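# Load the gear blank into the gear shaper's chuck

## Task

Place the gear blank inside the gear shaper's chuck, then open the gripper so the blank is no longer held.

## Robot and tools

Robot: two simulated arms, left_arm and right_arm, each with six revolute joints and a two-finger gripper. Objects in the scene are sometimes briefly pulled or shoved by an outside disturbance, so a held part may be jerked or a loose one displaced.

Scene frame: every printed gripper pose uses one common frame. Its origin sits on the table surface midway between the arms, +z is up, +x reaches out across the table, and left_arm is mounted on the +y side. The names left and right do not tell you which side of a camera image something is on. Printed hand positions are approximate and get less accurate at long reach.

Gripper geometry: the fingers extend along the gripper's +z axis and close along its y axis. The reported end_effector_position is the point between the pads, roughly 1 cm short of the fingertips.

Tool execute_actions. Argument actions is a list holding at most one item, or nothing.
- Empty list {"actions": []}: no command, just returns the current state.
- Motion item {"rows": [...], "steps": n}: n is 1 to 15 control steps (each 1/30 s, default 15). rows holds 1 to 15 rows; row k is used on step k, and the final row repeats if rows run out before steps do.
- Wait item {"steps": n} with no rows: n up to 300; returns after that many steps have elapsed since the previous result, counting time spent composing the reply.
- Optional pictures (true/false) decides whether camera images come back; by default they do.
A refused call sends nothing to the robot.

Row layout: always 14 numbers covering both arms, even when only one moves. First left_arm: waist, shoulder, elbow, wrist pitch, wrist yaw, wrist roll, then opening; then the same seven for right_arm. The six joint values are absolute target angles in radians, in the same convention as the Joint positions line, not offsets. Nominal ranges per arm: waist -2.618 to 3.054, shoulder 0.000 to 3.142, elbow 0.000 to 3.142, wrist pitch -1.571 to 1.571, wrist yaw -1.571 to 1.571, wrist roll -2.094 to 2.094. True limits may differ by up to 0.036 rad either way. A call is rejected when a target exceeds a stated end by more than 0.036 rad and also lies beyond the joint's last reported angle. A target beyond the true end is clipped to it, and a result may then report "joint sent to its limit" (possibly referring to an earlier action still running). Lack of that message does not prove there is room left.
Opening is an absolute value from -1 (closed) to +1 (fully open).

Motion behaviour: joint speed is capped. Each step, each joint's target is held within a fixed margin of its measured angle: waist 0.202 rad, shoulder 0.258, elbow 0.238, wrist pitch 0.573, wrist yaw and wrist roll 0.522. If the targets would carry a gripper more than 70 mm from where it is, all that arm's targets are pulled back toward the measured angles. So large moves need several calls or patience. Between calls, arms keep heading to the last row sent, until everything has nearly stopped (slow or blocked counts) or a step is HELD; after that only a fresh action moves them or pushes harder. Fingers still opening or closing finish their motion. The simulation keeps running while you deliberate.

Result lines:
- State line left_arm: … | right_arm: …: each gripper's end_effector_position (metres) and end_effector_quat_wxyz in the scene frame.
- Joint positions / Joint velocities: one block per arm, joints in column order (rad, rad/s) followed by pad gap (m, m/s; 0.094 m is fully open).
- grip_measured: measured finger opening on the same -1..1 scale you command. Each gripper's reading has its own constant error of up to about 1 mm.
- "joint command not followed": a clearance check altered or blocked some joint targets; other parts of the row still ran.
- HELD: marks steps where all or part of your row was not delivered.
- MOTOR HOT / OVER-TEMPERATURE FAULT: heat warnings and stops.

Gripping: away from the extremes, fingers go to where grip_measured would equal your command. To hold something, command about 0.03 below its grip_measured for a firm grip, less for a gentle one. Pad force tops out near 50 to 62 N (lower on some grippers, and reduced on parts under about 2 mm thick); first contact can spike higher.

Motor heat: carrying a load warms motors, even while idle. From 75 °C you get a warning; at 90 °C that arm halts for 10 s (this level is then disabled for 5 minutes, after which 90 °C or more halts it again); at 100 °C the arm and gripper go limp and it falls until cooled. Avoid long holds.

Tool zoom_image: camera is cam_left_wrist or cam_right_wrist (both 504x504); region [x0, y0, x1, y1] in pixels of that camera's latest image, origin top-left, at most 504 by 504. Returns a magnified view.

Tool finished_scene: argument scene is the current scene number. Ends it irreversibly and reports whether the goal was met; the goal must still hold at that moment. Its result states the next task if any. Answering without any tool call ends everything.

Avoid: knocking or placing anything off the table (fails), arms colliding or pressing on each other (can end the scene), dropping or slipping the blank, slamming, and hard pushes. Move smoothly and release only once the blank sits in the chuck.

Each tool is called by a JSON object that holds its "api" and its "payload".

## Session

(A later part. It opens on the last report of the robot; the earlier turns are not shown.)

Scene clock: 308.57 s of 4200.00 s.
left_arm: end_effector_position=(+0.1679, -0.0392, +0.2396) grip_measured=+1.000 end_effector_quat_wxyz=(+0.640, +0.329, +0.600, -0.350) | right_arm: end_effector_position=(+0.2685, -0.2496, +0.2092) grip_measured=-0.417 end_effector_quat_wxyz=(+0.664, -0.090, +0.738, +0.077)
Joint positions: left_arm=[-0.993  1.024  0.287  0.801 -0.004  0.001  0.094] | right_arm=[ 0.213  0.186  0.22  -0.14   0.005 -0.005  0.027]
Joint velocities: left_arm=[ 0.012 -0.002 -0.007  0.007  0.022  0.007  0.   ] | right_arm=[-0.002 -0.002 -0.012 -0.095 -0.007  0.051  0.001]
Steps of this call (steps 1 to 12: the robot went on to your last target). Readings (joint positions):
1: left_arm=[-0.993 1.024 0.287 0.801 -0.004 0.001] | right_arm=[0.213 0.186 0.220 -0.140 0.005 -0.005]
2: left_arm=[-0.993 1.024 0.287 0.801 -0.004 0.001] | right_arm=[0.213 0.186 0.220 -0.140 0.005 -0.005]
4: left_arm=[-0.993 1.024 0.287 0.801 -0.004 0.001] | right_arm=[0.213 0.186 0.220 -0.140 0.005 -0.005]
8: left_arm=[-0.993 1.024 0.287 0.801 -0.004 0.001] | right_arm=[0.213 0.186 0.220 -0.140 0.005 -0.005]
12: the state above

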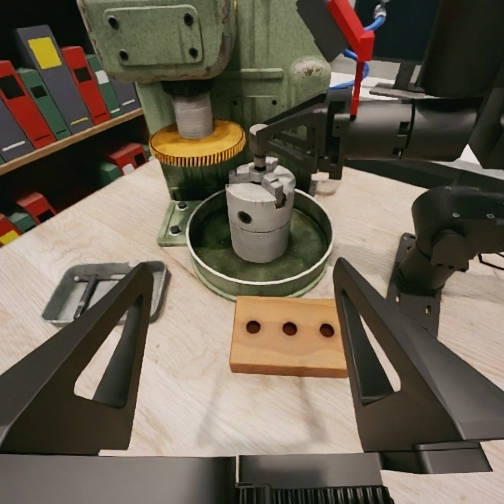

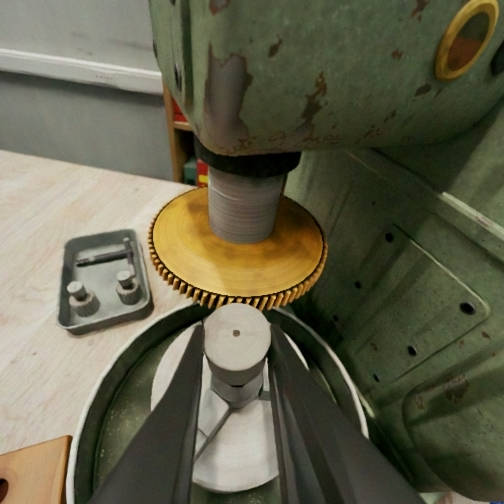

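{"api": "execute_actions", "payload": {"actions": [{"rows":[[-1.0,1.0,0.305,0.8,0,0,1,0.222,0.155,0.212,-0.088,0,0,-0.52],[-1.0,1.0,0.305,0.8,0,0,1,0.222,0.15,0.204,-0.085,0,0,-0.52],[-1.0,1.0,0.305,0.8,0,0,1,0.222,0.145,0.196,-0.082,0,0,-0.52],[-1.0,1.0,0.305,0.8,0,0,1,0.222,0.14,0.188,-0.079,0,0,-0.52],[-1.0,1.0,0.305,0.8,0,0,1,0.222,0.135,0.18,-0.076,0,0,-0.52],[-1.0,1.0,0.305,0.8,0,0,1,0.222,0.13,0.172,-0.073,0,0,-0.52],[-1.0,1.0,0.305,0.8,0,0,1,0.222,0.125,0.164,-0.07,0,0,-0.52],[-1.0,1.0,0.305,0.8,0,0,1,0.222,0.12,0.156,-0.067,0,0,-0.52],[-1.0,1.0,0.305,0.8,0,0,1,0.222,0.115,0.148,-0.064,0,0,-0.52],[-1.0,1.0,0.305,0.8,0,0,1,0.222,0.11,0.14,-0.061,0,0,-0.52],[-1.0,1.0,0.305,0.8,0,0,1,0.222,0.107,0.133,-0.058,0,0,-0.52]],"steps":15}], "pictures": false}}

{"api": "execute_actions", "payload": {"actions": [{"steps":8}]}}

{"api": "zoom_image", "payload": {"camera": "cam_left_wrist", "region": [180, 80, 340, 240]}}

Scene clock: 321.50 s of 4200.00 s.
left_arm: end_effector_position=(+0.1679, -0.0392, +0.2396) grip_measured=+1.000 end_effector_quat_wxyz=(+0.640, +0.329, +0.600, -0.350) | right_arm: end_effector_position=(+0.2681, -0.2502, +0.2011) grip_measured=-0.417 end_effector_quat_wxyz=(+0.680, -0.087, +0.724, +0.079)
Joint positions: left_arm=[-0.993  1.024  0.287  0.801 -0.004  0.001  0.094] | right_arm=[ 0.213  0.128  0.147 -0.082  0.007 -0.005  0.027]
Joint velocities: left_arm=[ 0.017 -0.002  0.002 -0.037 -0.022 -0.051  0.   ] | right_arm=[ 0.007 -0.022 -0.007  0.037  0.022  0.11  -0.001]
Steps of this call (steps 1 to 15: the robot went on to your last target; steps 16 to 90: nothing new was sent; then 9.43 s passed at rest; steps 91 to 105: all 15 steps of this action). Readings (joint positions):
91: left_arm=[-0.993 1.024 0.287 0.801 -0.004 0.001] | right_arm=[0.213 0.186 0.220 -0.140 0.005 -0.005]
92: left_arm=[-0.993 1.024 0.287 0.801 -0.004 0.001] | right_arm=[0.213 0.185 0.218 -0.138 0.005 -0.005]
94: left_arm=[-0.993 1.024 0.287 0.801 -0.004 0.001] | right_arm=[0.213 0.175 0.207 -0.130 0.005 -0.005]
98: left_arm=[-0.993 1.024 0.287 0.801 -0.004 0.001] | right_arm=[0.213 0.153 0.175 -0.115 0.007 -0.005]
105: the state above

Scene clock: 321.77 s of 4200.00 s.
left_arm: end_effector_position=(+0.1679, -0.0392, +0.2396) grip_measured=+1.000 end_effector_quat_wxyz=(+0.640, +0.329, +0.600, -0.350) | right_arm: end_effector_position=(+0.2682, -0.2501, +0.2011) grip_measured=-0.417 end_effector_quat_wxyz=(+0.680, -0.087, +0.724, +0.079)
Joint positions: left_arm=[-0.993  1.024  0.287  0.801 -0.004  0.001  0.094] | right_arm=[ 0.213  0.128  0.146 -0.081  0.007 -0.005  0.027]
Joint velocities: left_arm=[-0.002 -0.007  0.002 -0.007 -0.051  0.037  0.   ] | right_arm=[-0.007 -0.037  0.017  0.007 -0.081 -0.022 -0.001]
Steps of this call (steps 1 to 8: the robot went on to your last target). Readings (joint positions):
1: left_arm=[-0.993 1.024 0.287 0.801 -0.004 0.001] | right_arm=[0.213 0.128 0.147 -0.082 0.007 -0.005]
2: left_arm=[-0.993 1.024 0.287 0.801 -0.004 0.001] | right_arm=[0.213 0.128 0.146 -0.081 0.007 -0.005]
4: left_arm=[-0.993 1.024 0.287 0.801 -0.004 0.001] | right_arm=[0.213 0.128 0.146 -0.081 0.007 -0.005]
8: the state above

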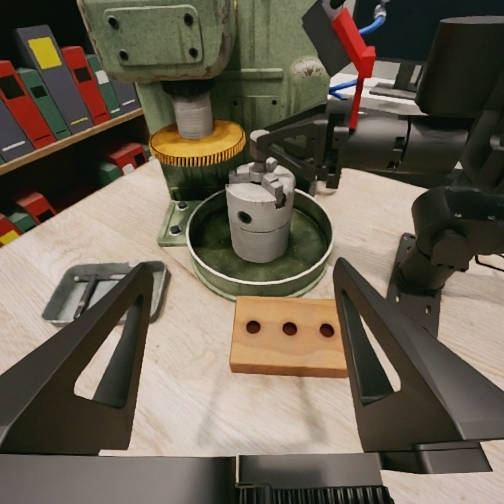

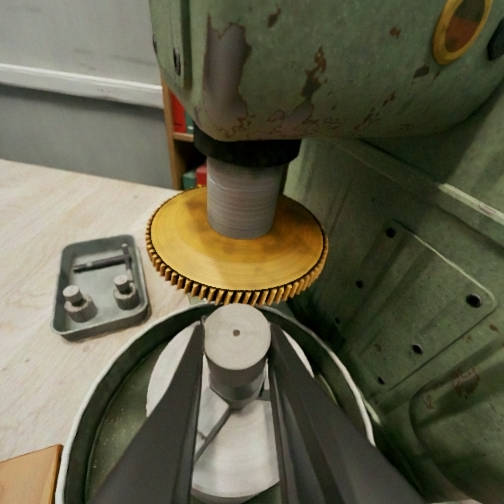

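Region (180, 80, 340, 240) of cam_left_wrist's 504x504 image, scaled by 3.150, with more detail than that image has.

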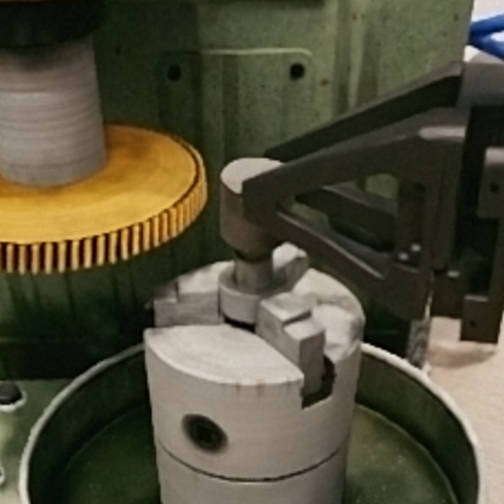

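{"api": "execute_actions", "payload": {"actions": [{"rows":[[-1.0,1.0,0.305,0.8,0,0,1,0.197,0.107,0.133,-0.07,0,0,-0.52]],"steps":15}]}}

{"api": "zoom_image", "payload": {"camera": "cam_left_wrist", "region": [180, 80, 340, 240]}}

Scene clock: 326.00 s of 4200.00 s.
left_arm: end_effector_position=(+0.1679, -0.0392, +0.2396) grip_measured=+1.000 end_effector_quat_wxyz=(+0.640, +0.329, +0.600, -0.350) | right_arm: end_effector_position=(+0.2684, -0.2508, +0.2012) grip_measured=-0.417 end_effector_quat_wxyz=(+0.680, -0.087, +0.724, +0.078)
Joint positions: left_arm=[-0.993  1.024  0.287  0.801 -0.004  0.001  0.094] | right_arm=[ 0.207  0.128  0.146 -0.08   0.002 -0.005  0.027]
Joint velocities: left_arm=[-0.017  0.002 -0.002  0.022  0.037 -0.037  0.   ] | right_arm=[-0.002  0.007 -0.012  0.051 -0.051  0.022  0.   ]
Steps of this call (steps 1 to 15: the robot went on to your last target; steps 16 to 90: nothing new was sent; then 0.73 s passed at rest; steps 91 to 105: all 15 steps of this action). Readings (joint positions):
91: left_arm=[-0.993 1.024 0.287 0.801 -0.004 0.001] | right_arm=[0.212 0.128 0.146 -0.080 0.007 -0.005]
92: left_arm=[-0.993 1.024 0.287 0.801 -0.004 0.001] | right_arm=[0.209 0.128 0.146 -0.080 0.006 -0.005]
94: left_arm=[-0.993 1.024 0.287 0.801 -0.004 0.001] | right_arm=[0.208 0.128 0.146 -0.080 0.003 -0.005]
98: left_arm=[-0.993 1.024 0.287 0.801 -0.004 0.001] | right_arm=[0.207 0.128 0.146 -0.080 0.002 -0.005]
105: the state above

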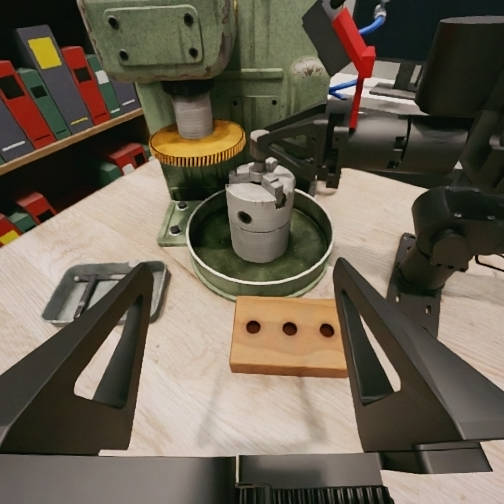

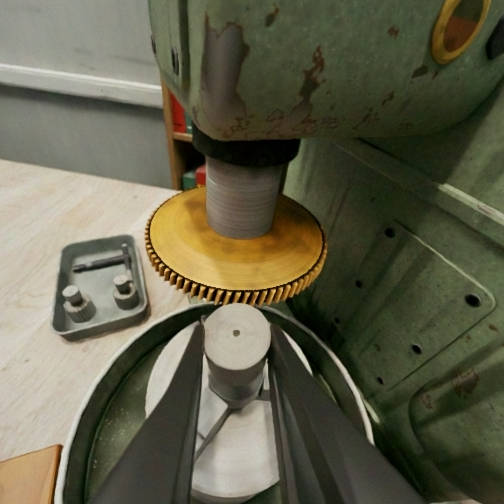

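Region (180, 80, 340, 240) of cam_left_wrist's 504x504 image, scaled by 3.150, with more detail than that image has.

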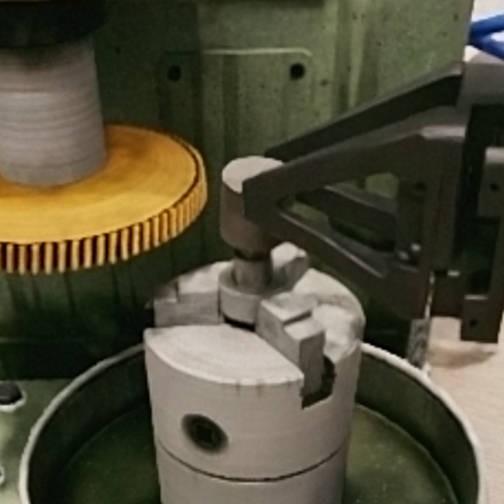

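More of the same.

{"api": "execute_actions", "payload": {"actions": [{"rows":[[-1.0,1.0,0.305,0.8,0,0,1,0.187,0.107,0.133,-0.07,0.01,0,-0.52]],"steps":15}]}}

{"api": "zoom_image", "payload": {"camera": "cam_left_wrist", "region": [220, 120, 300, 200]}}

Scene clock: 329.47 s of 4200.00 s.
left_arm: end_effector_position=(+0.1679, -0.0392, +0.2396) grip_measured=+1.000 end_effector_quat_wxyz=(+0.640, +0.329, +0.600, -0.350) | right_arm: end_effector_position=(+0.2685, -0.2511, +0.2012) grip_measured=-0.417 end_effector_quat_wxyz=(+0.680, -0.087, +0.724, +0.079)
Joint positions: left_arm=[-0.993  1.024  0.287  0.801 -0.004  0.001  0.094] | right_arm=[ 0.2    0.128  0.146 -0.08  -0.006 -0.005  0.027]
Joint velocities: left_arm=[ 0.002 -0.007  0.002  0.007 -0.022 -0.007  0.   ] | right_arm=[ 0.002 -0.017 -0.007  0.037  0.022 -0.007 -0.   ]
Steps of this call (steps 1 to 15: the robot went on to your last target; steps 16 to 89: nothing new was sent; steps 90 to 104: all 15 steps of this action). Readings (joint positions):
90: left_arm=[-0.993 1.024 0.287 0.801 -0.004 0.001] | right_arm=[0.206 0.128 0.146 -0.080 0.001 -0.005]
91: left_arm=[-0.993 1.024 0.287 0.801 -0.004 0.001] | right_arm=[0.203 0.128 0.146 -0.080 -0.001 -0.005]
93: left_arm=[-0.993 1.024 0.287 0.801 -0.004 0.001] | right_arm=[0.201 0.128 0.146 -0.080 -0.004 -0.005]
97: left_arm=[-0.993 1.024 0.287 0.801 -0.004 0.001] | right_arm=[0.200 0.128 0.146 -0.080 -0.006 -0.005]
104: the state above

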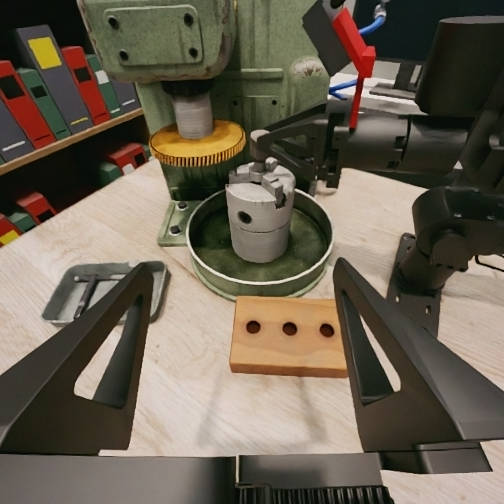

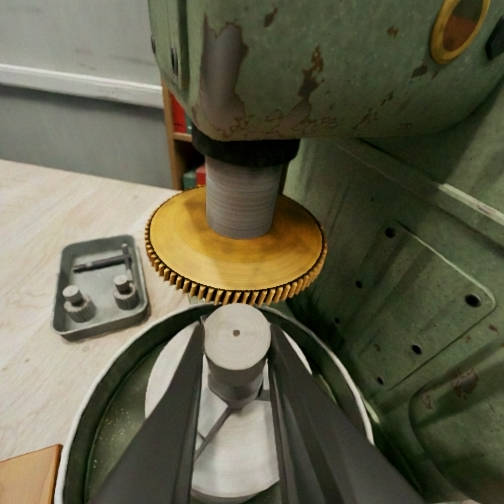

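Region (220, 120, 300, 200) of cam_left_wrist's 504x504 image, scaled by 6.300, with more detail than that image has.

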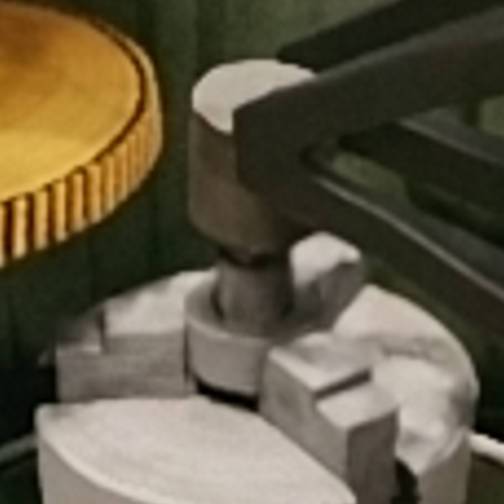

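{"api": "execute_actions", "payload": {"actions": [{"rows":[[-1.0,1.0,0.305,0.8,0,0,1,0.205,0.12,0.11,-0.09,0.0,0,-0.52]],"steps":15}]}}

{"api": "zoom_image", "payload": {"camera": "cam_left_wrist", "region": [220, 120, 300, 200]}}

Scene clock: 335.13 s of 4200.00 s.
left_arm: end_effector_position=(+0.1679, -0.0392, +0.2396) grip_measured=+1.000 end_effector_quat_wxyz=(+0.640, +0.329, +0.600, -0.350) | right_arm: end_effector_position=(+0.2691, -0.2508, +0.2005) grip_measured=-0.417 end_effector_quat_wxyz=(+0.683, -0.087, +0.721, +0.079)
Joint positions: left_arm=[-0.993  1.024  0.287  0.801 -0.004  0.001  0.094] | right_arm=[ 0.2    0.128  0.136 -0.064 -0.007 -0.005  0.027]
Joint velocities: left_arm=[ 0.007 -0.007 -0.002  0.037 -0.007 -0.095  0.   ] | right_arm=[-0.007 -0.012  0.007 -0.007 -0.007 -0.007  0.002]
Steps of this call (steps 1 to 15: the robot went on to your last target; steps 16 to 90: nothing new was sent; then 2.17 s passed at rest; steps 91 to 105: all 15 steps of this action). Readings (joint positions):
91: left_arm=[-0.993 1.024 0.287 0.801 -0.004 0.001] | right_arm=[0.200 0.128 0.143 -0.078 -0.007 -0.005]
92: left_arm=[-0.993 1.024 0.287 0.801 -0.004 0.001] | right_arm=[0.200 0.128 0.140 -0.073 -0.007 -0.005]
94: left_arm=[-0.993 1.024 0.287 0.801 -0.004 0.001] | right_arm=[0.200 0.128 0.138 -0.067 -0.007 -0.005]
98: left_arm=[-0.993 1.024 0.287 0.801 -0.004 0.001] | right_arm=[0.200 0.128 0.136 -0.064 -0.007 -0.005]
105: the state above

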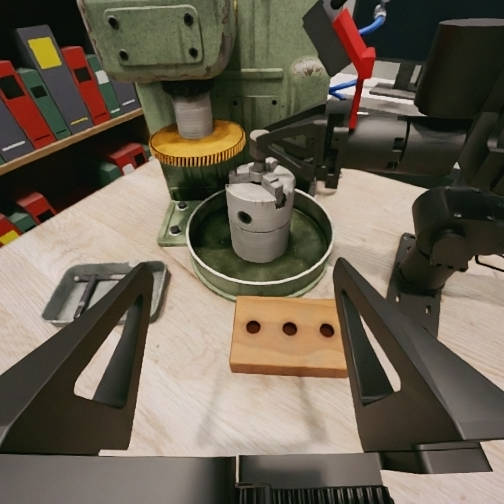

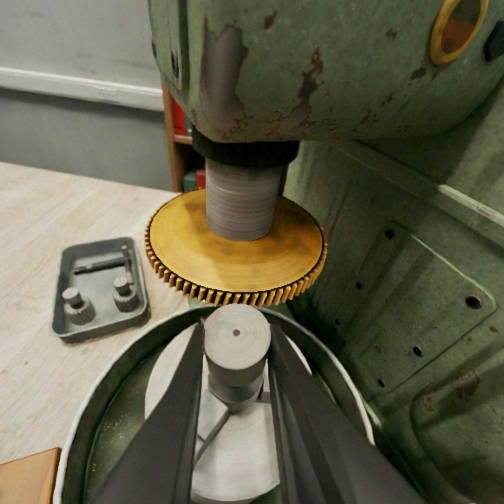

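Region (220, 120, 300, 200) of cam_left_wrist's 504x504 image, scaled by 6.300, with more detail than that image has.

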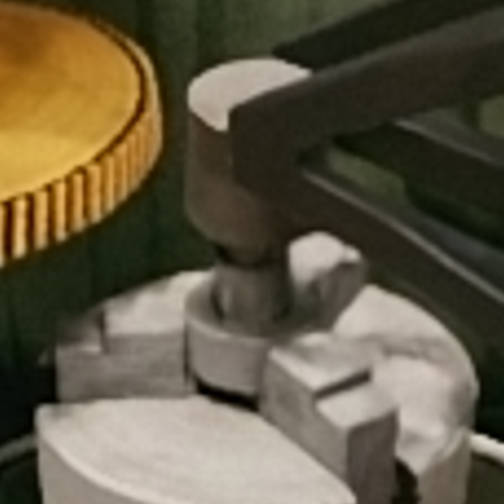

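{"api": "execute_actions", "payload": {"actions": [{"rows":[[-1.0,1.0,0.305,0.8,0,0,1,0.2,0.128,0.19,-0.07,0.005,0,-0.52]],"steps":15}]}}

{"api": "zoom_image", "payload": {"camera": "cam_left_wrist", "region": [220, 120, 300, 200]}}

Scene clock: 343.63 s of 4200.00 s.
left_arm: end_effector_position=(+0.1679, -0.0392, +0.2396) grip_measured=+1.000 end_effector_quat_wxyz=(+0.640, +0.329, +0.600, -0.350) | right_arm: end_effector_position=(+0.2680, -0.2519, +0.2027) grip_measured=-0.417 end_effector_quat_wxyz=(+0.679, -0.086, +0.725, +0.077)
Joint positions: left_arm=[-0.993  1.024  0.287  0.801 -0.004  0.001  0.094] | right_arm=[ 0.2    0.128  0.156 -0.093 -0.002 -0.005  0.027]
Joint velocities: left_arm=[ 0.012 -0.007  0.007  0.066  0.007 -0.007  0.   ] | right_arm=[-0.007  0.007  0.002 -0.007  0.051  0.007 -0.001]
Steps of this call (steps 1 to 15: the robot went on to your last target; steps 16 to 90: nothing new was sent; then 5.00 s passed at rest; steps 91 to 105: all 15 steps of this action). Readings (joint positions):
91: left_arm=[-0.993 1.024 0.287 0.801 -0.004 0.001] | right_arm=[0.200 0.128 0.141 -0.067 -0.007 -0.005]
92: left_arm=[-0.993 1.024 0.287 0.801 -0.004 0.001] | right_arm=[0.200 0.128 0.146 -0.073 -0.005 -0.005]
94: left_arm=[-0.993 1.024 0.287 0.801 -0.004 0.001] | right_arm=[0.200 0.128 0.153 -0.078 -0.004 -0.005]
98: left_arm=[-0.993 1.024 0.287 0.801 -0.004 0.001] | right_arm=[0.200 0.128 0.156 -0.084 -0.002 -0.005]
105: the state above

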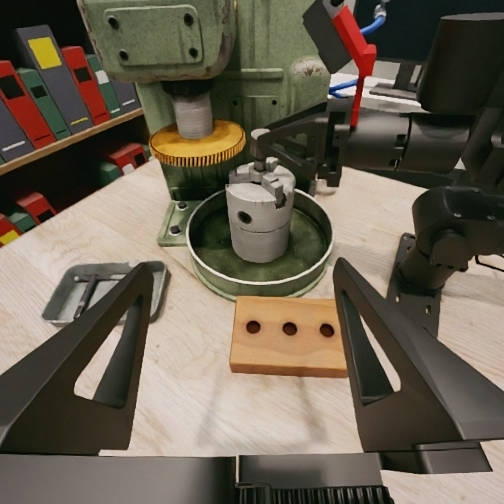

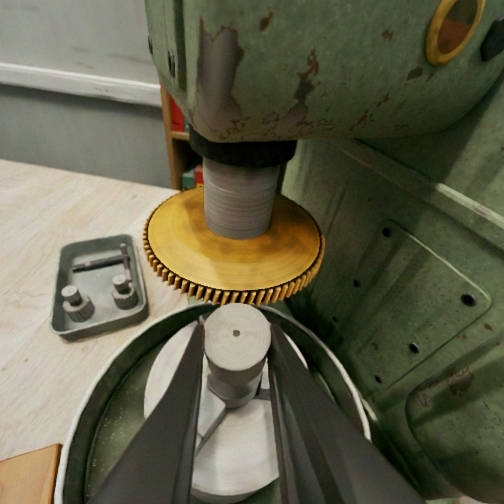

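Region (220, 120, 300, 200) of cam_left_wrist's 504x504 image, scaled by 6.300, with more detail than that image has.

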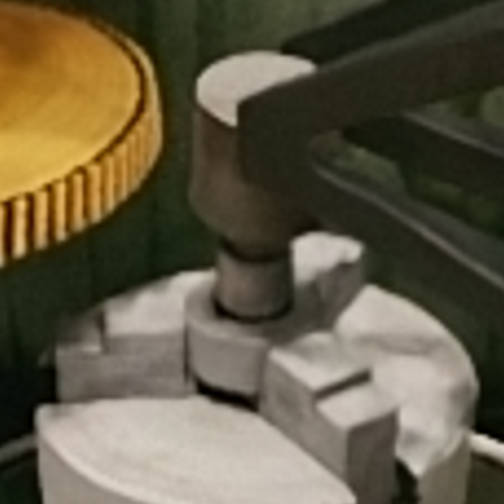

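{"api": "execute_actions", "payload": {"actions": [{"rows":[[-1.0,1.0,0.305,0.8,0,0,1,0.2,0.128,0.15,-0.07,0.012,0,-0.52],[-1.0,1.0,0.305,0.8,0,0,1,0.2,0.128,0.15,-0.07,0.012,0,-0.52],[-1.0,1.0,0.305,0.8,0,0,1,0.2,0.128,0.15,-0.07,0.012,0,-0.52],[-1.0,1.0,0.305,0.8,0,0,1,0.2,0.128,0.145,-0.07,0.012,0,-0.52],[-1.0,1.0,0.305,0.8,0,0,1,0.2,0.128,0.14,-0.07,0.012,0,-0.52],[-1.0,1.0,0.305,0.8,0,0,1,0.2,0.128,0.135,-0.07,0.012,0,-0.52],[-1.0,1.0,0.305,0.8,0,0,1,0.2,0.128,0.13,-0.07,0.012,0,-0.52],[-1.0,1.0,0.305,0.8,0,0,1,0.2,0.128,0.125,-0.07,0.012,0,-0.52],[-1.0,1.0,0.305,0.8,0,0,1,0.2,0.128,0.12,-0.07,0.012,0,-0.52]],"steps":15}]}}

{"api": "zoom_image", "payload": {"camera": "cam_left_wrist", "region": [220, 120, 300, 200]}}

Scene clock: 352.27 s of 4200.00 s.
left_arm: end_effector_position=(+0.1679, -0.0392, +0.2396) grip_measured=+1.000 end_effector_quat_wxyz=(+0.640, +0.329, +0.600, -0.350) | right_arm: end_effector_position=(+0.2693, -0.2521, +0.2014) grip_measured=-0.417 end_effector_quat_wxyz=(+0.683, -0.085, +0.721, +0.077)
Joint positions: left_arm=[-0.993  1.024  0.287  0.801 -0.004  0.001  0.094] | right_arm=[ 0.2    0.128  0.139 -0.066  0.    -0.005  0.027]
Joint velocities: left_arm=[-0.002  0.022  0.012  0.022 -0.007  0.022  0.   ] | right_arm=[-0.002 -0.007 -0.012 -0.051 -0.051  0.022 -0.001]
Steps of this call (steps 1 to 15: the robot went on to your last target; steps 16 to 90: nothing new was sent; then 5.13 s passed at rest; steps 91 to 105: all 15 steps of this action). Readings (joint positions):
91: left_arm=[-0.993 1.024 0.287 0.801 -0.004 0.001] | right_arm=[0.200 0.128 0.156 -0.094 -0.001 -0.005]
92: left_arm=[-0.993 1.024 0.287 0.801 -0.004 0.001] | right_arm=[0.200 0.128 0.156 -0.094 -0.000 -0.005]
94: left_arm=[-0.993 1.024 0.287 0.801 -0.004 0.001] | right_arm=[0.200 0.128 0.156 -0.094 0.000 -0.005]
98: left_arm=[-0.993 1.024 0.287 0.801 -0.004 0.001] | right_arm=[0.200 0.128 0.148 -0.082 0.000 -0.005]
105: the state above

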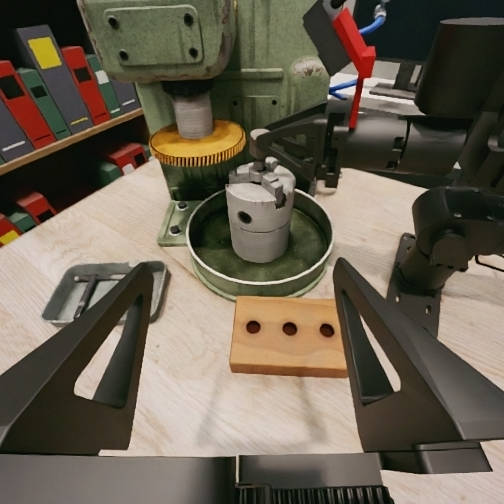

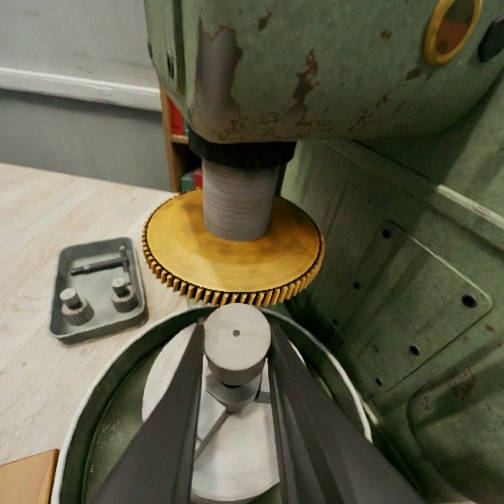

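Region (220, 120, 300, 200) of cam_left_wrist's 504x504 image, scaled by 6.300, with more detail than that image has.

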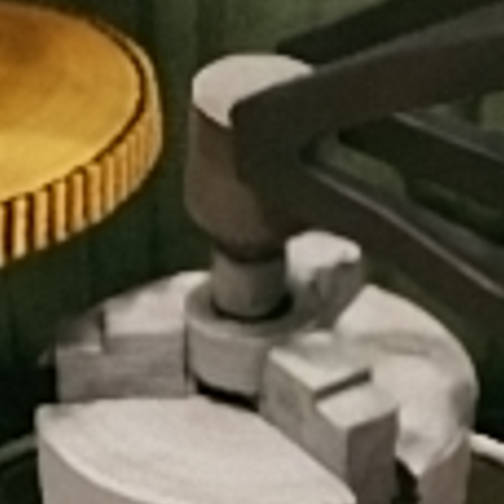

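{"api": "execute_actions", "payload": {"actions": [{"rows":[[-1.0,1.0,0.305,0.8,0,0,1,0.2,0.165,0.23,-0.105,-0.012,0,-0.52]],"steps":15}], "pictures": false}}

{"api": "execute_actions", "payload": {"actions": [{"steps":8}]}}

{"api": "zoom_image", "payload": {"camera": "cam_left_wrist", "region": [220, 120, 300, 200]}}

Scene clock: 366.97 s of 4200.00 s.
left_arm: end_effector_position=(+0.1679, -0.0392, +0.2396) grip_measured=+1.000 end_effector_quat_wxyz=(+0.640, +0.329, +0.600, -0.350) | right_arm: end_effector_position=(+0.2677, -0.2515, +0.2091) grip_measured=-0.417 end_effector_quat_wxyz=(+0.672, -0.087, +0.731, +0.077)
Joint positions: left_arm=[-0.993  1.024  0.287  0.801 -0.004  0.001  0.094] | right_arm=[ 0.2    0.158  0.199 -0.126 -0.005 -0.005  0.027]
Joint velocities: left_arm=[-0.012  0.007  0.012 -0.007  0.081 -0.037  0.   ] | right_arm=[-0.012  0.012  0.002 -0.081 -0.051 -0.066  0.001]
Steps of this call (steps 1 to 15: the robot went on to your last target; steps 16 to 90: nothing new was sent; then 11.20 s passed at rest; steps 91 to 105: all 15 steps of this action). Readings (joint positions):
91: left_arm=[-0.993 1.024 0.287 0.801 -0.004 0.001] | right_arm=[0.200 0.133 0.148 -0.073 -0.001 -0.005]
92: left_arm=[-0.993 1.024 0.287 0.801 -0.004 0.001] | right_arm=[0.200 0.144 0.164 -0.089 -0.002 -0.005]
94: left_arm=[-0.993 1.024 0.287 0.801 -0.004 0.001] | right_arm=[0.200 0.157 0.188 -0.101 -0.003 -0.005]
98: left_arm=[-0.993 1.024 0.287 0.801 -0.004 0.001] | right_arm=[0.200 0.158 0.199 -0.108 -0.004 -0.005]
105: the state above

Scene clock: 367.23 s of 4200.00 s.
left_arm: end_effector_position=(+0.1679, -0.0392, +0.2396) grip_measured=+1.000 end_effector_quat_wxyz=(+0.640, +0.329, +0.600, -0.350) | right_arm: end_effector_position=(+0.2676, -0.2515, +0.2084) grip_measured=-0.417 end_effector_quat_wxyz=(+0.671, -0.088, +0.732, +0.077)
Joint positions: left_arm=[-0.993  1.024  0.287  0.801 -0.004  0.001  0.094] | right_arm=[ 0.2    0.158  0.199 -0.129 -0.005 -0.005  0.027]
Joint velocities: left_arm=[-0.002 -0.002  0.007 -0.051  0.007 -0.022  0.   ] | right_arm=[ 0.022 -0.017 -0.012  0.022 -0.081  0.007 -0.001]
Steps of this call (steps 1 to 8: the robot went on to your last target). Readings (joint positions):
1: left_arm=[-0.993 1.024 0.287 0.801 -0.004 0.001] | right_arm=[0.200 0.158 0.199 -0.127 -0.005 -0.005]
2: left_arm=[-0.993 1.024 0.287 0.801 -0.004 0.001] | right_arm=[0.200 0.158 0.199 -0.127 -0.005 -0.005]
4: left_arm=[-0.993 1.024 0.287 0.801 -0.004 0.001] | right_arm=[0.200 0.158 0.199 -0.128 -0.005 -0.005]
8: the state above

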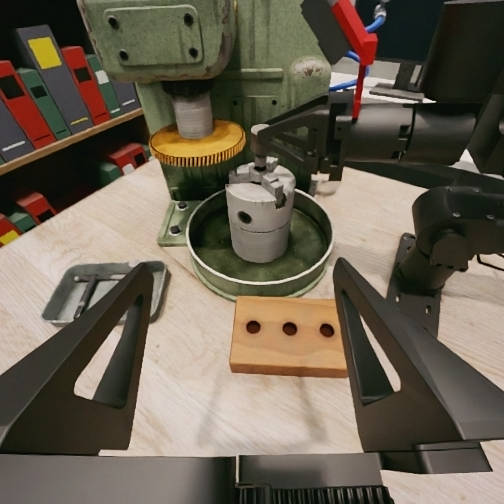

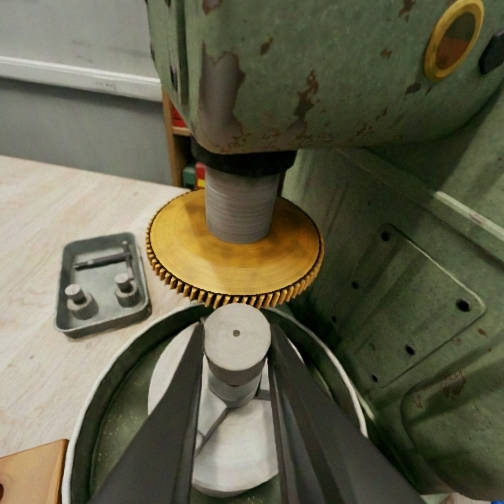

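Region (220, 120, 300, 200) of cam_left_wrist's 504x504 image, scaled by 6.300, with more detail than that image has.

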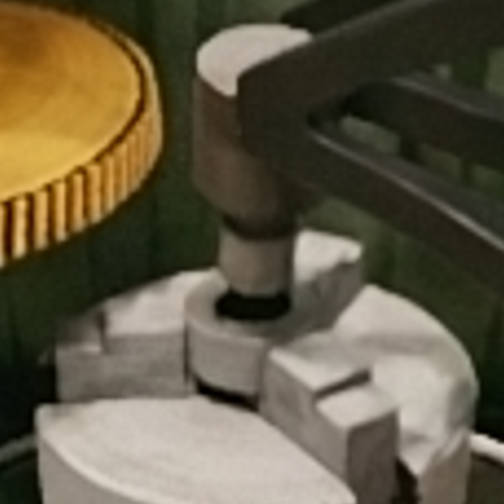

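{"api": "execute_actions", "payload": {"actions": [{"rows":[[-1.0,1.0,0.305,0.8,0,0,1,0.2,0.15,0.19,-0.07,-0.012,0,-0.52],[-1.0,1.0,0.305,0.8,0,0,1,0.2,0.15,0.186,-0.066,-0.012,0,-0.52],[-1.0,1.0,0.305,0.8,0,0,1,0.2,0.15,0.182,-0.063,-0.012,0,-0.52],[-1.0,1.0,0.305,0.8,0,0,1,0.2,0.15,0.178,-0.06,-0.012,0,-0.52],[-1.0,1.0,0.305,0.8,0,0,1,0.2,0.15,0.174,-0.06,-0.012,0,-0.52],[-1.0,1.0,0.305,0.8,0,0,1,0.2,0.15,0.17,-0.06,-0.012,0,-0.52],[-1.0,1.0,0.305,0.8,0,0,1,0.2,0.15,0.166,-0.06,-0.012,0,-0.52],[-1.0,1.0,0.305,0.8,0,0,1,0.2,0.15,0.162,-0.06,-0.012,0,-0.52]],"steps":15}]}}

{"api": "zoom_image", "payload": {"camera": "cam_left_wrist", "region": [220, 120, 300, 200]}}

Scene clock: 376.43 s of 4200.00 s.
left_arm: end_effector_position=(+0.1679, -0.0392, +0.2396) grip_measured=+1.000 end_effector_quat_wxyz=(+0.640, +0.329, +0.600, -0.350) | right_arm: end_effector_position=(+0.2695, -0.2509, +0.2018) grip_measured=-0.417 end_effector_quat_wxyz=(+0.672, -0.088, +0.731, +0.078)
Joint positions: left_arm=[-0.993  1.024  0.287  0.801 -0.004  0.001  0.094] | right_arm=[ 0.2    0.158  0.17  -0.098 -0.006 -0.005  0.027]
Joint velocities: left_arm=[-0.017  0.017  0.002  0.022  0.007 -0.066  0.   ] | right_arm=[ 0.007 -0.007  0.007 -0.022 -0.007 -0.007 -0.   ]
Steps of this call (steps 1 to 15: the robot went on to your last target; steps 16 to 90: nothing new was sent; then 5.70 s passed at rest; steps 91 to 105: all 15 steps of this action). Readings (joint positions):
91: left_arm=[-0.993 1.024 0.287 0.801 -0.004 0.001] | right_arm=[0.200 0.158 0.199 -0.128 -0.005 -0.005]
92: left_arm=[-0.993 1.024 0.287 0.801 -0.004 0.001] | right_arm=[0.200 0.158 0.197 -0.125 -0.005 -0.005]
94: left_arm=[-0.993 1.024 0.287 0.801 -0.004 0.001] | right_arm=[0.200 0.158 0.191 -0.116 -0.005 -0.005]
98: left_arm=[-0.993 1.024 0.287 0.801 -0.004 0.001] | right_arm=[0.200 0.158 0.173 -0.106 -0.006 -0.005]
105: the state above

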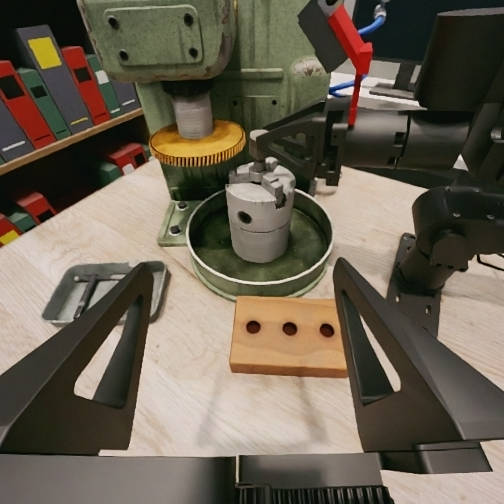

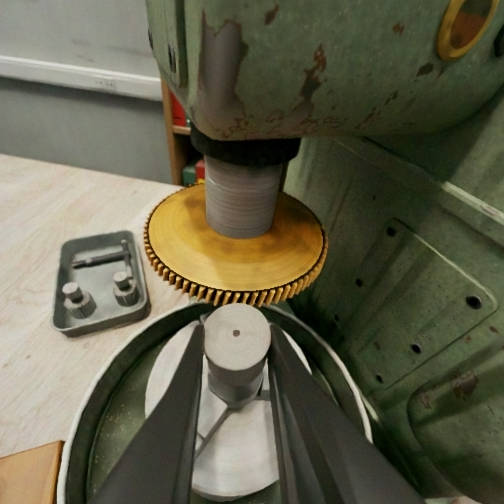

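Region (220, 120, 300, 200) of cam_left_wrist's 504x504 image, scaled by 6.300, with more detail than that image has.

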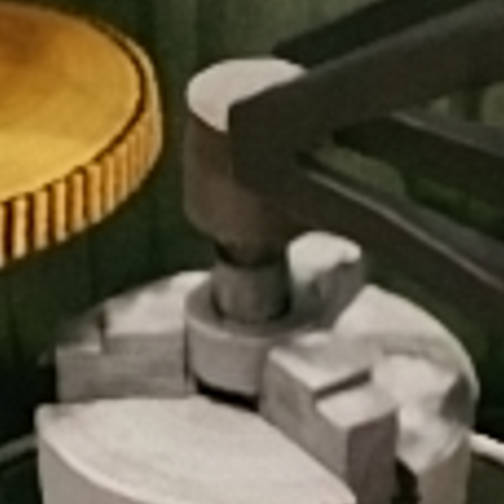

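{"api": "execute_actions", "payload": {"actions": [{"rows":[[-1.0,1.0,0.305,0.8,0,0,1,0.2,0.15,0.19,-0.11,-0.012,0,-0.52],[-1.0,1.0,0.305,0.8,0,0,1,0.2,0.15,0.194,-0.115,-0.012,0,-0.52],[-1.0,1.0,0.305,0.8,0,0,1,0.2,0.15,0.198,-0.12,-0.012,0,-0.52],[-1.0,1.0,0.305,0.8,0,0,1,0.2,0.15,0.202,-0.125,-0.012,0,-0.52],[-1.0,1.0,0.305,0.8,0,0,1,0.2,0.15,0.206,-0.13,-0.012,0,-0.52]],"steps":15}]}}

{"api": "zoom_image", "payload": {"camera": "cam_left_wrist", "region": [220, 120, 300, 200]}}

Scene clock: 384.70 s of 4200.00 s.
left_arm: end_effector_position=(+0.1679, -0.0392, +0.2396) grip_measured=+1.000 end_effector_quat_wxyz=(+0.640, +0.329, +0.600, -0.350) | right_arm: end_effector_position=(+0.2688, -0.2510, +0.2013) grip_measured=-0.417 end_effector_quat_wxyz=(+0.668, -0.088, +0.735, +0.078)
Joint positions: left_arm=[-0.993  1.024  0.287  0.801 -0.004  0.001  0.094] | right_arm=[ 0.2    0.158  0.178 -0.115 -0.006 -0.005  0.027]
Joint velocities: left_arm=[-0.007 -0.002 -0.002  0.007 -0.022 -0.051  0.   ] | right_arm=[-0.017 -0.007 -0.007 -0.022 -0.022 -0.051 -0.   ]
Steps of this call (steps 1 to 15: the robot went on to your last target; steps 16 to 90: nothing new was sent; then 4.77 s passed at rest; steps 91 to 105: all 15 steps of this action). Readings (joint positions):
91: left_arm=[-0.993 1.024 0.287 0.801 -0.004 0.001] | right_arm=[0.200 0.158 0.170 -0.099 -0.006 -0.005]
92: left_arm=[-0.993 1.024 0.287 0.801 -0.004 0.001] | right_arm=[0.200 0.158 0.170 -0.099 -0.006 -0.005]
94: left_arm=[-0.993 1.024 0.287 0.801 -0.004 0.001] | right_arm=[0.200 0.158 0.170 -0.100 -0.006 -0.005]
98: left_arm=[-0.993 1.024 0.287 0.801 -0.004 0.001] | right_arm=[0.200 0.158 0.176 -0.112 -0.006 -0.005]
105: the state above

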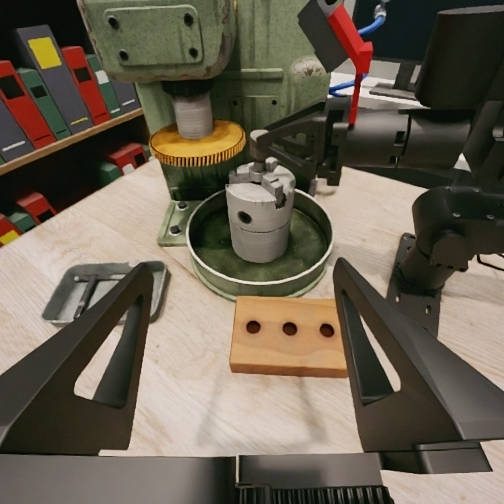

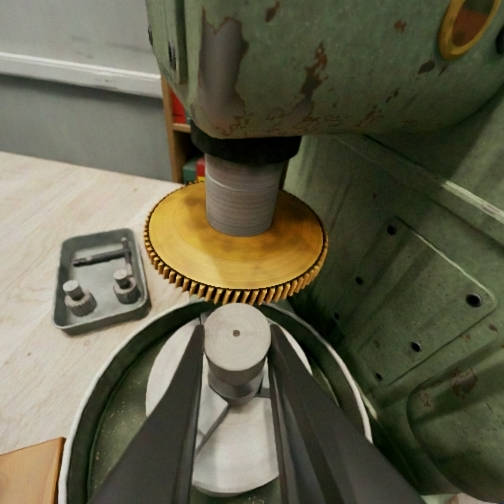

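Region (220, 120, 300, 200) of cam_left_wrist's 504x504 image, scaled by 6.300, with more detail than that image has.

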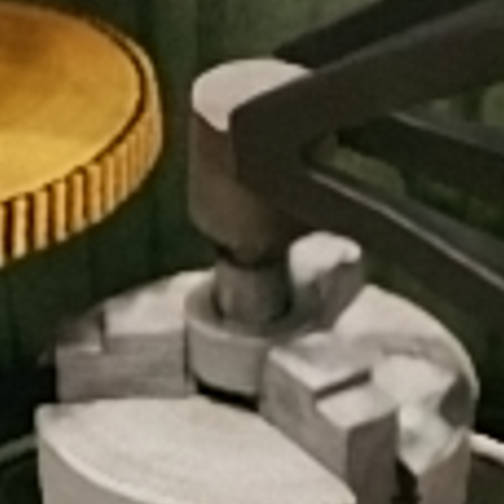

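{"api": "execute_actions", "payload": {"actions": [{"rows":[[-1.0,1.0,0.305,0.8,0,0,1,0.2,0.15,0.195,-0.14,-0.02,0,-0.52],[-1.0,1.0,0.305,0.8,0,0,1,0.2,0.15,0.195,-0.14,-0.025,0,-0.52],[-1.0,1.0,0.305,0.8,0,0,1,0.2,0.15,0.195,-0.14,-0.03,0,-0.52],[-1.0,1.0,0.305,0.8,0,0,1,0.2,0.15,0.195,-0.14,-0.035,0,-0.52],[-1.0,1.0,0.305,0.8,0,0,1,0.2,0.15,0.195,-0.14,-0.04,0,-0.52]],"steps":12}], "pictures": false}}

Scene clock: 392.30 s of 4200.00 s.
left_arm: end_effector_position=(+0.1679, -0.0392, +0.2396) grip_measured=+1.000 end_effector_quat_wxyz=(+0.640, +0.329, +0.600, -0.350) | right_arm: end_effector_position=(+0.2686, -0.2504, +0.2010) grip_measured=-0.417 end_effector_quat_wxyz=(+0.667, -0.090, +0.735, +0.079)
Joint positions: left_arm=[-0.993  1.024  0.287  0.801 -0.004  0.001  0.094] | right_arm=[ 0.2    0.158  0.178 -0.117 -0.01  -0.005  0.027]
Joint velocities: left_arm=[ 0.002  0.012 -0.002  0.007  0.022 -0.066  0.   ] | right_arm=[-0.012 -0.012 -0.012 -0.007 -0.022  0.022 -0.   ]
Steps of this call (steps 1 to 15: the robot went on to your last target; steps 16 to 90: nothing new was sent; then 4.20 s passed at rest; steps 91 to 102: all 12 steps of this action). Readings (joint positions):
91: left_arm=[-0.993 1.024 0.287 0.801 -0.004 0.001] | right_arm=[0.200 0.158 0.178 -0.116 -0.007 -0.005]
92: left_arm=[-0.993 1.024 0.287 0.801 -0.004 0.001] | right_arm=[0.200 0.158 0.178 -0.117 -0.009 -0.005]
94: left_arm=[-0.993 1.024 0.287 0.801 -0.004 0.001] | right_arm=[0.200 0.158 0.178 -0.117 -0.010 -0.005]
98: left_arm=[-0.993 1.024 0.287 0.801 -0.004 0.001] | right_arm=[0.200 0.158 0.178 -0.117 -0.010 -0.005]
102: the state above

{"api": "execute_actions", "payload": {"actions": [{"rows":[[-1.0,1.0,0.305,0.8,0,0,1,0.2,0.15,0.195,-0.14,-0.01,0.02,-0.52],[-1.0,1.0,0.305,0.8,0,0,1,0.2,0.15,0.195,-0.14,-0.01,0.03,-0.52],[-1.0,1.0,0.305,0.8,0,0,1,0.2,0.15,0.195,-0.14,-0.01,0.04,-0.52],[-1.0,1.0,0.305,0.8,0,0,1,0.2,0.15,0.195,-0.14,-0.01,0.05,-0.52],[-1.0,1.0,0.305,0.8,0,0,1,0.2,0.15,0.195,-0.14,-0.01,0.06,-0.52],[-1.0,1.0,0.305,0.8,0,0,1,0.2,0.15,0.195,-0.14,-0.01,0.07,-0.52]],"steps":15}], "pictures": false}}

Scene clock: 400.87 s of 4200.00 s.
left_arm: end_effector_position=(+0.1679, -0.0392, +0.2396) grip_measured=+1.000 end_effector_quat_wxyz=(+0.640, +0.329, +0.600, -0.350) | right_arm: end_effector_position=(+0.2690, -0.2522, +0.2010) grip_measured=-0.417 end_effector_quat_wxyz=(+0.665, -0.065, +0.738, +0.094)
Joint positions: left_arm=[-0.993  1.024  0.287  0.801 -0.004  0.001  0.094] | right_arm=[ 0.2    0.158  0.178 -0.117  0.001  0.052  0.027]
Joint velocities: left_arm=[-0.017 -0.012 -0.002  0.007 -0.081 -0.081  0.   ] | right_arm=[ 0.002  0.027  0.002  0.007  0.007 -0.066 -0.001]
Steps of this call (steps 1 to 15: the robot went on to your last target; steps 16 to 90: nothing new was sent; then 5.07 s passed at rest; steps 91 to 105: all 15 steps of this action). Readings (joint positions):
91: left_arm=[-0.993 1.024 0.287 0.801 -0.004 0.001] | right_arm=[0.200 0.158 0.178 -0.117 -0.009 -0.003]
92: left_arm=[-0.993 1.024 0.287 0.801 -0.004 0.001] | right_arm=[0.200 0.158 0.178 -0.117 -0.008 0.001]
94: left_arm=[-0.993 1.024 0.287 0.801 -0.004 0.001] | right_arm=[0.200 0.158 0.178 -0.118 -0.007 0.012]
98: left_arm=[-0.993 1.024 0.287 0.801 -0.004 0.001] | right_arm=[0.200 0.158 0.178 -0.117 -0.003 0.035]
105: the state above

Other direction.

{"api": "execute_actions", "payload": {"actions": [{"rows":[[-1.0,1.0,0.305,0.8,0,0,1,0.2,0.15,0.195,-0.14,-0.01,0.03,-0.52],[-1.0,1.0,0.305,0.8,0,0,1,0.2,0.15,0.195,-0.14,-0.01,0.02,-0.52],[-1.0,1.0,0.305,0.8,0,0,1,0.2,0.15,0.195,-0.14,-0.01,0.01,-0.52],[-1.0,1.0,0.305,0.8,0,0,1,0.2,0.15,0.195,-0.14,-0.01,0.0,-0.52],[-1.0,1.0,0.305,0.8,0,0,1,0.2,0.15,0.195,-0.14,-0.01,-0.01,-0.52],[-1.0,1.0,0.305,0.8,0,0,1,0.2,0.15,0.195,-0.14,-0.012,-0.02,-0.52],[-1.0,1.0,0.305,0.8,0,0,1,0.2,0.15,0.195,-0.14,-0.014,-0.03,-0.52],[-1.0,1.0,0.305,0.8,0,0,1,0.2,0.15,0.195,-0.14,-0.016,-0.04,-0.52],[-1.0,1.0,0.305,0.8,0,0,1,0.2,0.15,0.195,-0.14,-0.018,-0.05,-0.52],[-1.0,1.0,0.305,0.8,0,0,1,0.2,0.15,0.195,-0.14,-0.02,-0.06,-0.52],[-1.0,1.0,0.305,0.8,0,0,1,0.2,0.15,0.195,-0.14,-0.02,-0.07,-0.52],[-1.0,1.0,0.305,0.8,0,0,1,0.2,0.15,0.195,-0.14,-0.02,-0.08,-0.52]],"steps":15}], "pictures": false}}

{"api": "execute_actions", "payload": {"actions": [{"steps":10}], "pictures": false}}

Scene clock: 414.33 s of 4200.00 s.
left_arm: end_effector_position=(+0.1679, -0.0392, +0.2396) grip_measured=+1.000 end_effector_quat_wxyz=(+0.640, +0.329, +0.600, -0.350) | right_arm: end_effector_position=(+0.2682, -0.2490, +0.2008) grip_measured=-0.417 end_effector_quat_wxyz=(+0.668, -0.109, +0.733, +0.067)
Joint positions: left_arm=[-0.993  1.024  0.287  0.801 -0.004  0.001  0.094] | right_arm=[ 0.2    0.158  0.178 -0.118 -0.018 -0.05   0.027]
Joint velocities: left_arm=[-0.002 -0.007 -0.002 -0.022 -0.066  0.022  0.   ] | right_arm=[ 0.007 -0.007 -0.002  0.037 -0.066 -0.168  0.   ]
Steps of this call (steps 1 to 15: the robot went on to your last target; steps 16 to 90: nothing new was sent; then 9.97 s passed at rest; steps 91 to 105: all 15 steps of this action). Readings (joint positions):
91: left_arm=[-0.993 1.024 0.287 0.801 -0.004 0.001] | right_arm=[0.200 0.158 0.178 -0.117 0.001 0.053]
92: left_arm=[-0.993 1.024 0.287 0.801 -0.004 0.001] | right_arm=[0.200 0.158 0.178 -0.117 0.001 0.049]
94: left_arm=[-0.993 1.024 0.287 0.801 -0.004 0.001] | right_arm=[0.200 0.158 0.178 -0.118 -0.001 0.037]
98: left_arm=[-0.993 1.024 0.287 0.801 -0.004 0.001] | right_arm=[0.200 0.158 0.178 -0.118 -0.007 0.006]
105: the state above

Scene clock: 414.67 s of 4200.00 s.
left_arm: end_effector_position=(+0.1679, -0.0392, +0.2396) grip_measured=+1.000 end_effector_quat_wxyz=(+0.640, +0.329, +0.600, -0.350) | right_arm: end_effector_position=(+0.2680, -0.2483, +0.2007) grip_measured=-0.417 end_effector_quat_wxyz=(+0.669, -0.117, +0.732, +0.062)
Joint positions: left_arm=[-0.993  1.024  0.287  0.801 -0.004  0.001  0.094] | right_arm=[ 0.2    0.158  0.178 -0.118 -0.022 -0.068  0.027]
Joint velocities: left_arm=[ 0.022 -0.012  0.002  0.022  0.081 -0.066  0.   ] | right_arm=[-0.007  0.007  0.002 -0.022 -0.007 -0.081  0.001]
Steps of this call (steps 1 to 10: the robot went on to your last target). Readings (joint positions):
1: left_arm=[-0.993 1.024 0.287 0.801 -0.004 0.001] | right_arm=[0.200 0.158 0.178 -0.118 -0.019 -0.054]
2: left_arm=[-0.993 1.024 0.287 0.801 -0.004 0.001] | right_arm=[0.200 0.158 0.178 -0.118 -0.020 -0.057]
4: left_arm=[-0.993 1.024 0.287 0.801 -0.004 0.001] | right_arm=[0.200 0.158 0.178 -0.118 -0.020 -0.062]
8: left_arm=[-0.993 1.024 0.287 0.801 -0.004 0.001] | right_arm=[0.200 0.158 0.178 -0.118 -0.021 -0.067]
10: the state above

{"api": "execute_actions", "payload": {"actions": [{"rows":[[-1.0,1.0,0.305,0.8,0,0,1,0.2,0.15,0.2,-0.14,-0.012,0.01,-0.52],[-1.0,1.0,0.305,0.8,0,0,1,0.2,0.15,0.2,-0.14,-0.012,0.01,-0.52],[-1.0,1.0,0.305,0.8,0,0,1,0.2,0.15,0.2,-0.14,-0.01,0.01,-0.52],[-1.0,1.0,0.305,0.8,0,0,1,0.2,0.15,0.2,-0.14,-0.01,0.01,-0.52],[-1.0,1.0,0.305,0.8,0,0,1,0.2,0.15,0.203,-0.145,-0.01,0.01,-0.52],[-1.0,1.0,0.305,0.8,0,0,1,0.2,0.15,0.205,-0.15,-0.01,0.01,-0.52],[-1.0,1.0,0.305,0.8,0,0,1,0.2,0.15,0.207,-0.153,-0.01,0.01,-0.52],[-1.0,1.0,0.305,0.8,0,0,1,0.2,0.15,0.209,-0.156,-0.01,0.01,-0.52],[-1.0,1.0,0.305,0.8,0,0,1,0.2,0.15,0.211,-0.159,-0.01,0.01,-0.52],[-1.0,1.0,0.305,0.8,0,0,1,0.2,0.15,0.213,-0.162,-0.01,0.01,-0.52]],"steps":15}], "pictures": false}}

{"api": "execute_actions", "payload": {"actions": [{"steps":10}], "pictures": false}}

Scene clock: 423.60 s of 4200.00 s.
left_arm: end_effector_position=(+0.1679, -0.0392, +0.2396) grip_measured=+1.000 end_effector_quat_wxyz=(+0.640, +0.329, +0.600, -0.350) | right_arm: end_effector_position=(+0.2677, -0.2503, +0.2005) grip_measured=-0.417 end_effector_quat_wxyz=(+0.664, -0.090, +0.738, +0.079)
Joint positions: left_arm=[-0.993  1.024  0.287  0.801 -0.004  0.001  0.094] | right_arm=[ 0.2    0.158  0.186 -0.135 -0.011 -0.005  0.027]
Joint velocities: left_arm=[ 0.002 -0.007 -0.012 -0.007 -0.066 -0.037  0.   ] | right_arm=[ 0.007 -0.022  0.022  0.066 -0.037 -0.007  0.001]
Steps of this call (steps 1 to 30: the robot went on to your last target; steps 31 to 90: nothing new was sent; then 5.43 s passed at rest; steps 91 to 105: all 15 steps of this action). Readings (joint positions):
91: left_arm=[-0.993 1.024 0.287 0.801 -0.004 0.001] | right_arm=[0.200 0.158 0.178 -0.118 -0.021 -0.060]
92: left_arm=[-0.993 1.024 0.287 0.801 -0.004 0.001] | right_arm=[0.200 0.158 0.178 -0.118 -0.019 -0.049]
94: left_arm=[-0.993 1.024 0.287 0.801 -0.004 0.001] | right_arm=[0.200 0.158 0.178 -0.118 -0.016 -0.032]
98: left_arm=[-0.993 1.024 0.287 0.801 -0.004 0.001] | right_arm=[0.200 0.158 0.178 -0.119 -0.012 -0.015]
105: the state above

Scene clock: 423.93 s of 4200.00 s.
left_arm: end_effector_position=(+0.1679, -0.0392, +0.2396) grip_measured=+1.000 end_effector_quat_wxyz=(+0.640, +0.329, +0.600, -0.350) | right_arm: end_effector_position=(+0.2677, -0.2504, +0.2005) grip_measured=-0.417 end_effector_quat_wxyz=(+0.663, -0.090, +0.739, +0.079)
Joint positions: left_arm=[-0.993  1.024  0.287  0.801 -0.004  0.001  0.094] | right_arm=[ 0.2    0.158  0.186 -0.136 -0.011 -0.004  0.027]
Joint velocities: left_arm=[ 0.007 -0.007  0.007  0.037 -0.066 -0.051  0.   ] | right_arm=[-0.007 -0.012  0.002 -0.022 -0.022  0.081 -0.   ]
Steps of this call (steps 1 to 10: the robot went on to your last target). Readings (joint positions):
1: left_arm=[-0.993 1.024 0.287 0.801 -0.004 0.001] | right_arm=[0.200 0.158 0.186 -0.135 -0.011 -0.004]
2: left_arm=[-0.993 1.024 0.287 0.801 -0.004 0.001] | right_arm=[0.200 0.158 0.186 -0.136 -0.011 -0.004]
4: left_arm=[-0.993 1.024 0.287 0.801 -0.004 0.001] | right_arm=[0.200 0.158 0.186 -0.136 -0.011 -0.004]
8: left_arm=[-0.993 1.024 0.287 0.801 -0.004 0.001] | right_arm=[0.200 0.158 0.186 -0.136 -0.011 -0.004]
10: the state above

{"api": "execute_actions", "payload": {"actions": [{"rows":[[-1.0,1.0,0.305,0.8,0,0,1,0.2,0.15,0.19,-0.22,-0.01,0.0,-0.52]],"steps":15}]}}

{"api": "zoom_image", "payload": {"camera": "cam_left_wrist", "region": [220, 120, 300, 200]}}

Scene clock: 428.17 s of 4200.00 s.
left_arm: end_effector_position=(+0.1679, -0.0392, +0.2396) grip_measured=+1.000 end_effector_quat_wxyz=(+0.640, +0.329, +0.600, -0.350) | right_arm: end_effector_position=(+0.2676, -0.2504, +0.1995) grip_measured=-0.417 end_effector_quat_wxyz=(+0.662, -0.090, +0.740, +0.079)
Joint positions: left_arm=[-0.993  1.024  0.287  0.801 -0.004  0.001  0.094] | right_arm=[ 0.2    0.158  0.186 -0.14  -0.011 -0.003  0.027]
Joint velocities: left_arm=[ 0.012 -0.007  0.012 -0.007 -0.051 -0.022  0.   ] | right_arm=[ 0.012  0.007  0.002 -0.051 -0.007 -0.037 -0.   ]
Steps of this call (steps 1 to 15: the robot went on to your last target; steps 16 to 90: nothing new was sent; then 0.73 s passed at rest; steps 91 to 105: all 15 steps of this action). Readings (joint positions):
91: left_arm=[-0.993 1.024 0.287 0.801 -0.004 0.001] | right_arm=[0.200 0.158 0.186 -0.139 -0.011 -0.003]
92: left_arm=[-0.993 1.024 0.287 0.801 -0.004 0.001] | right_arm=[0.200 0.158 0.186 -0.140 -0.011 -0.003]
94: left_arm=[-0.993 1.024 0.287 0.801 -0.004 0.001] | right_arm=[0.200 0.158 0.186 -0.140 -0.011 -0.003]
98: left_arm=[-0.993 1.024 0.287 0.801 -0.004 0.001] | right_arm=[0.200 0.158 0.186 -0.140 -0.011 -0.003]
105: the state above

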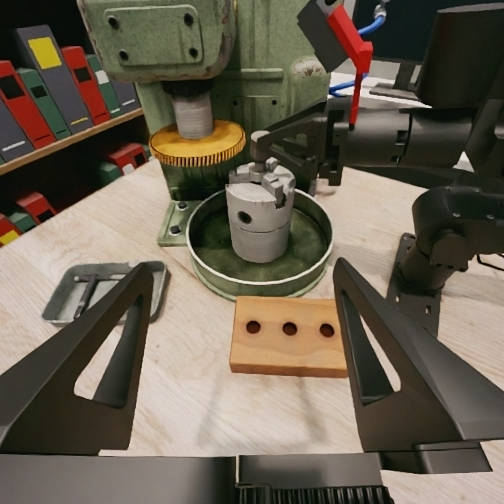

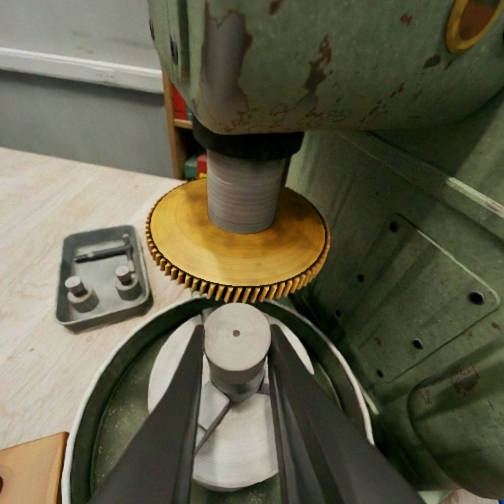

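Region (220, 120, 300, 200) of cam_left_wrist's 504x504 image, scaled by 6.300, with more detail than that image has.

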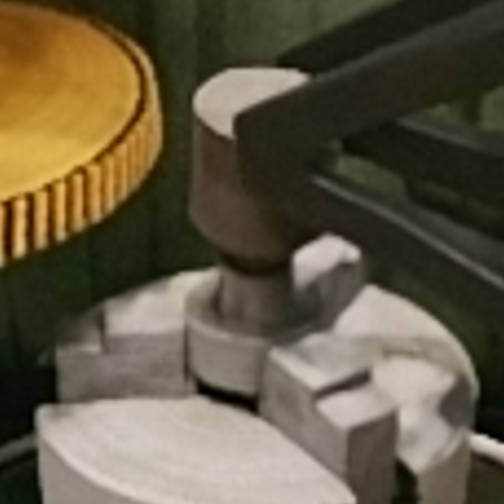

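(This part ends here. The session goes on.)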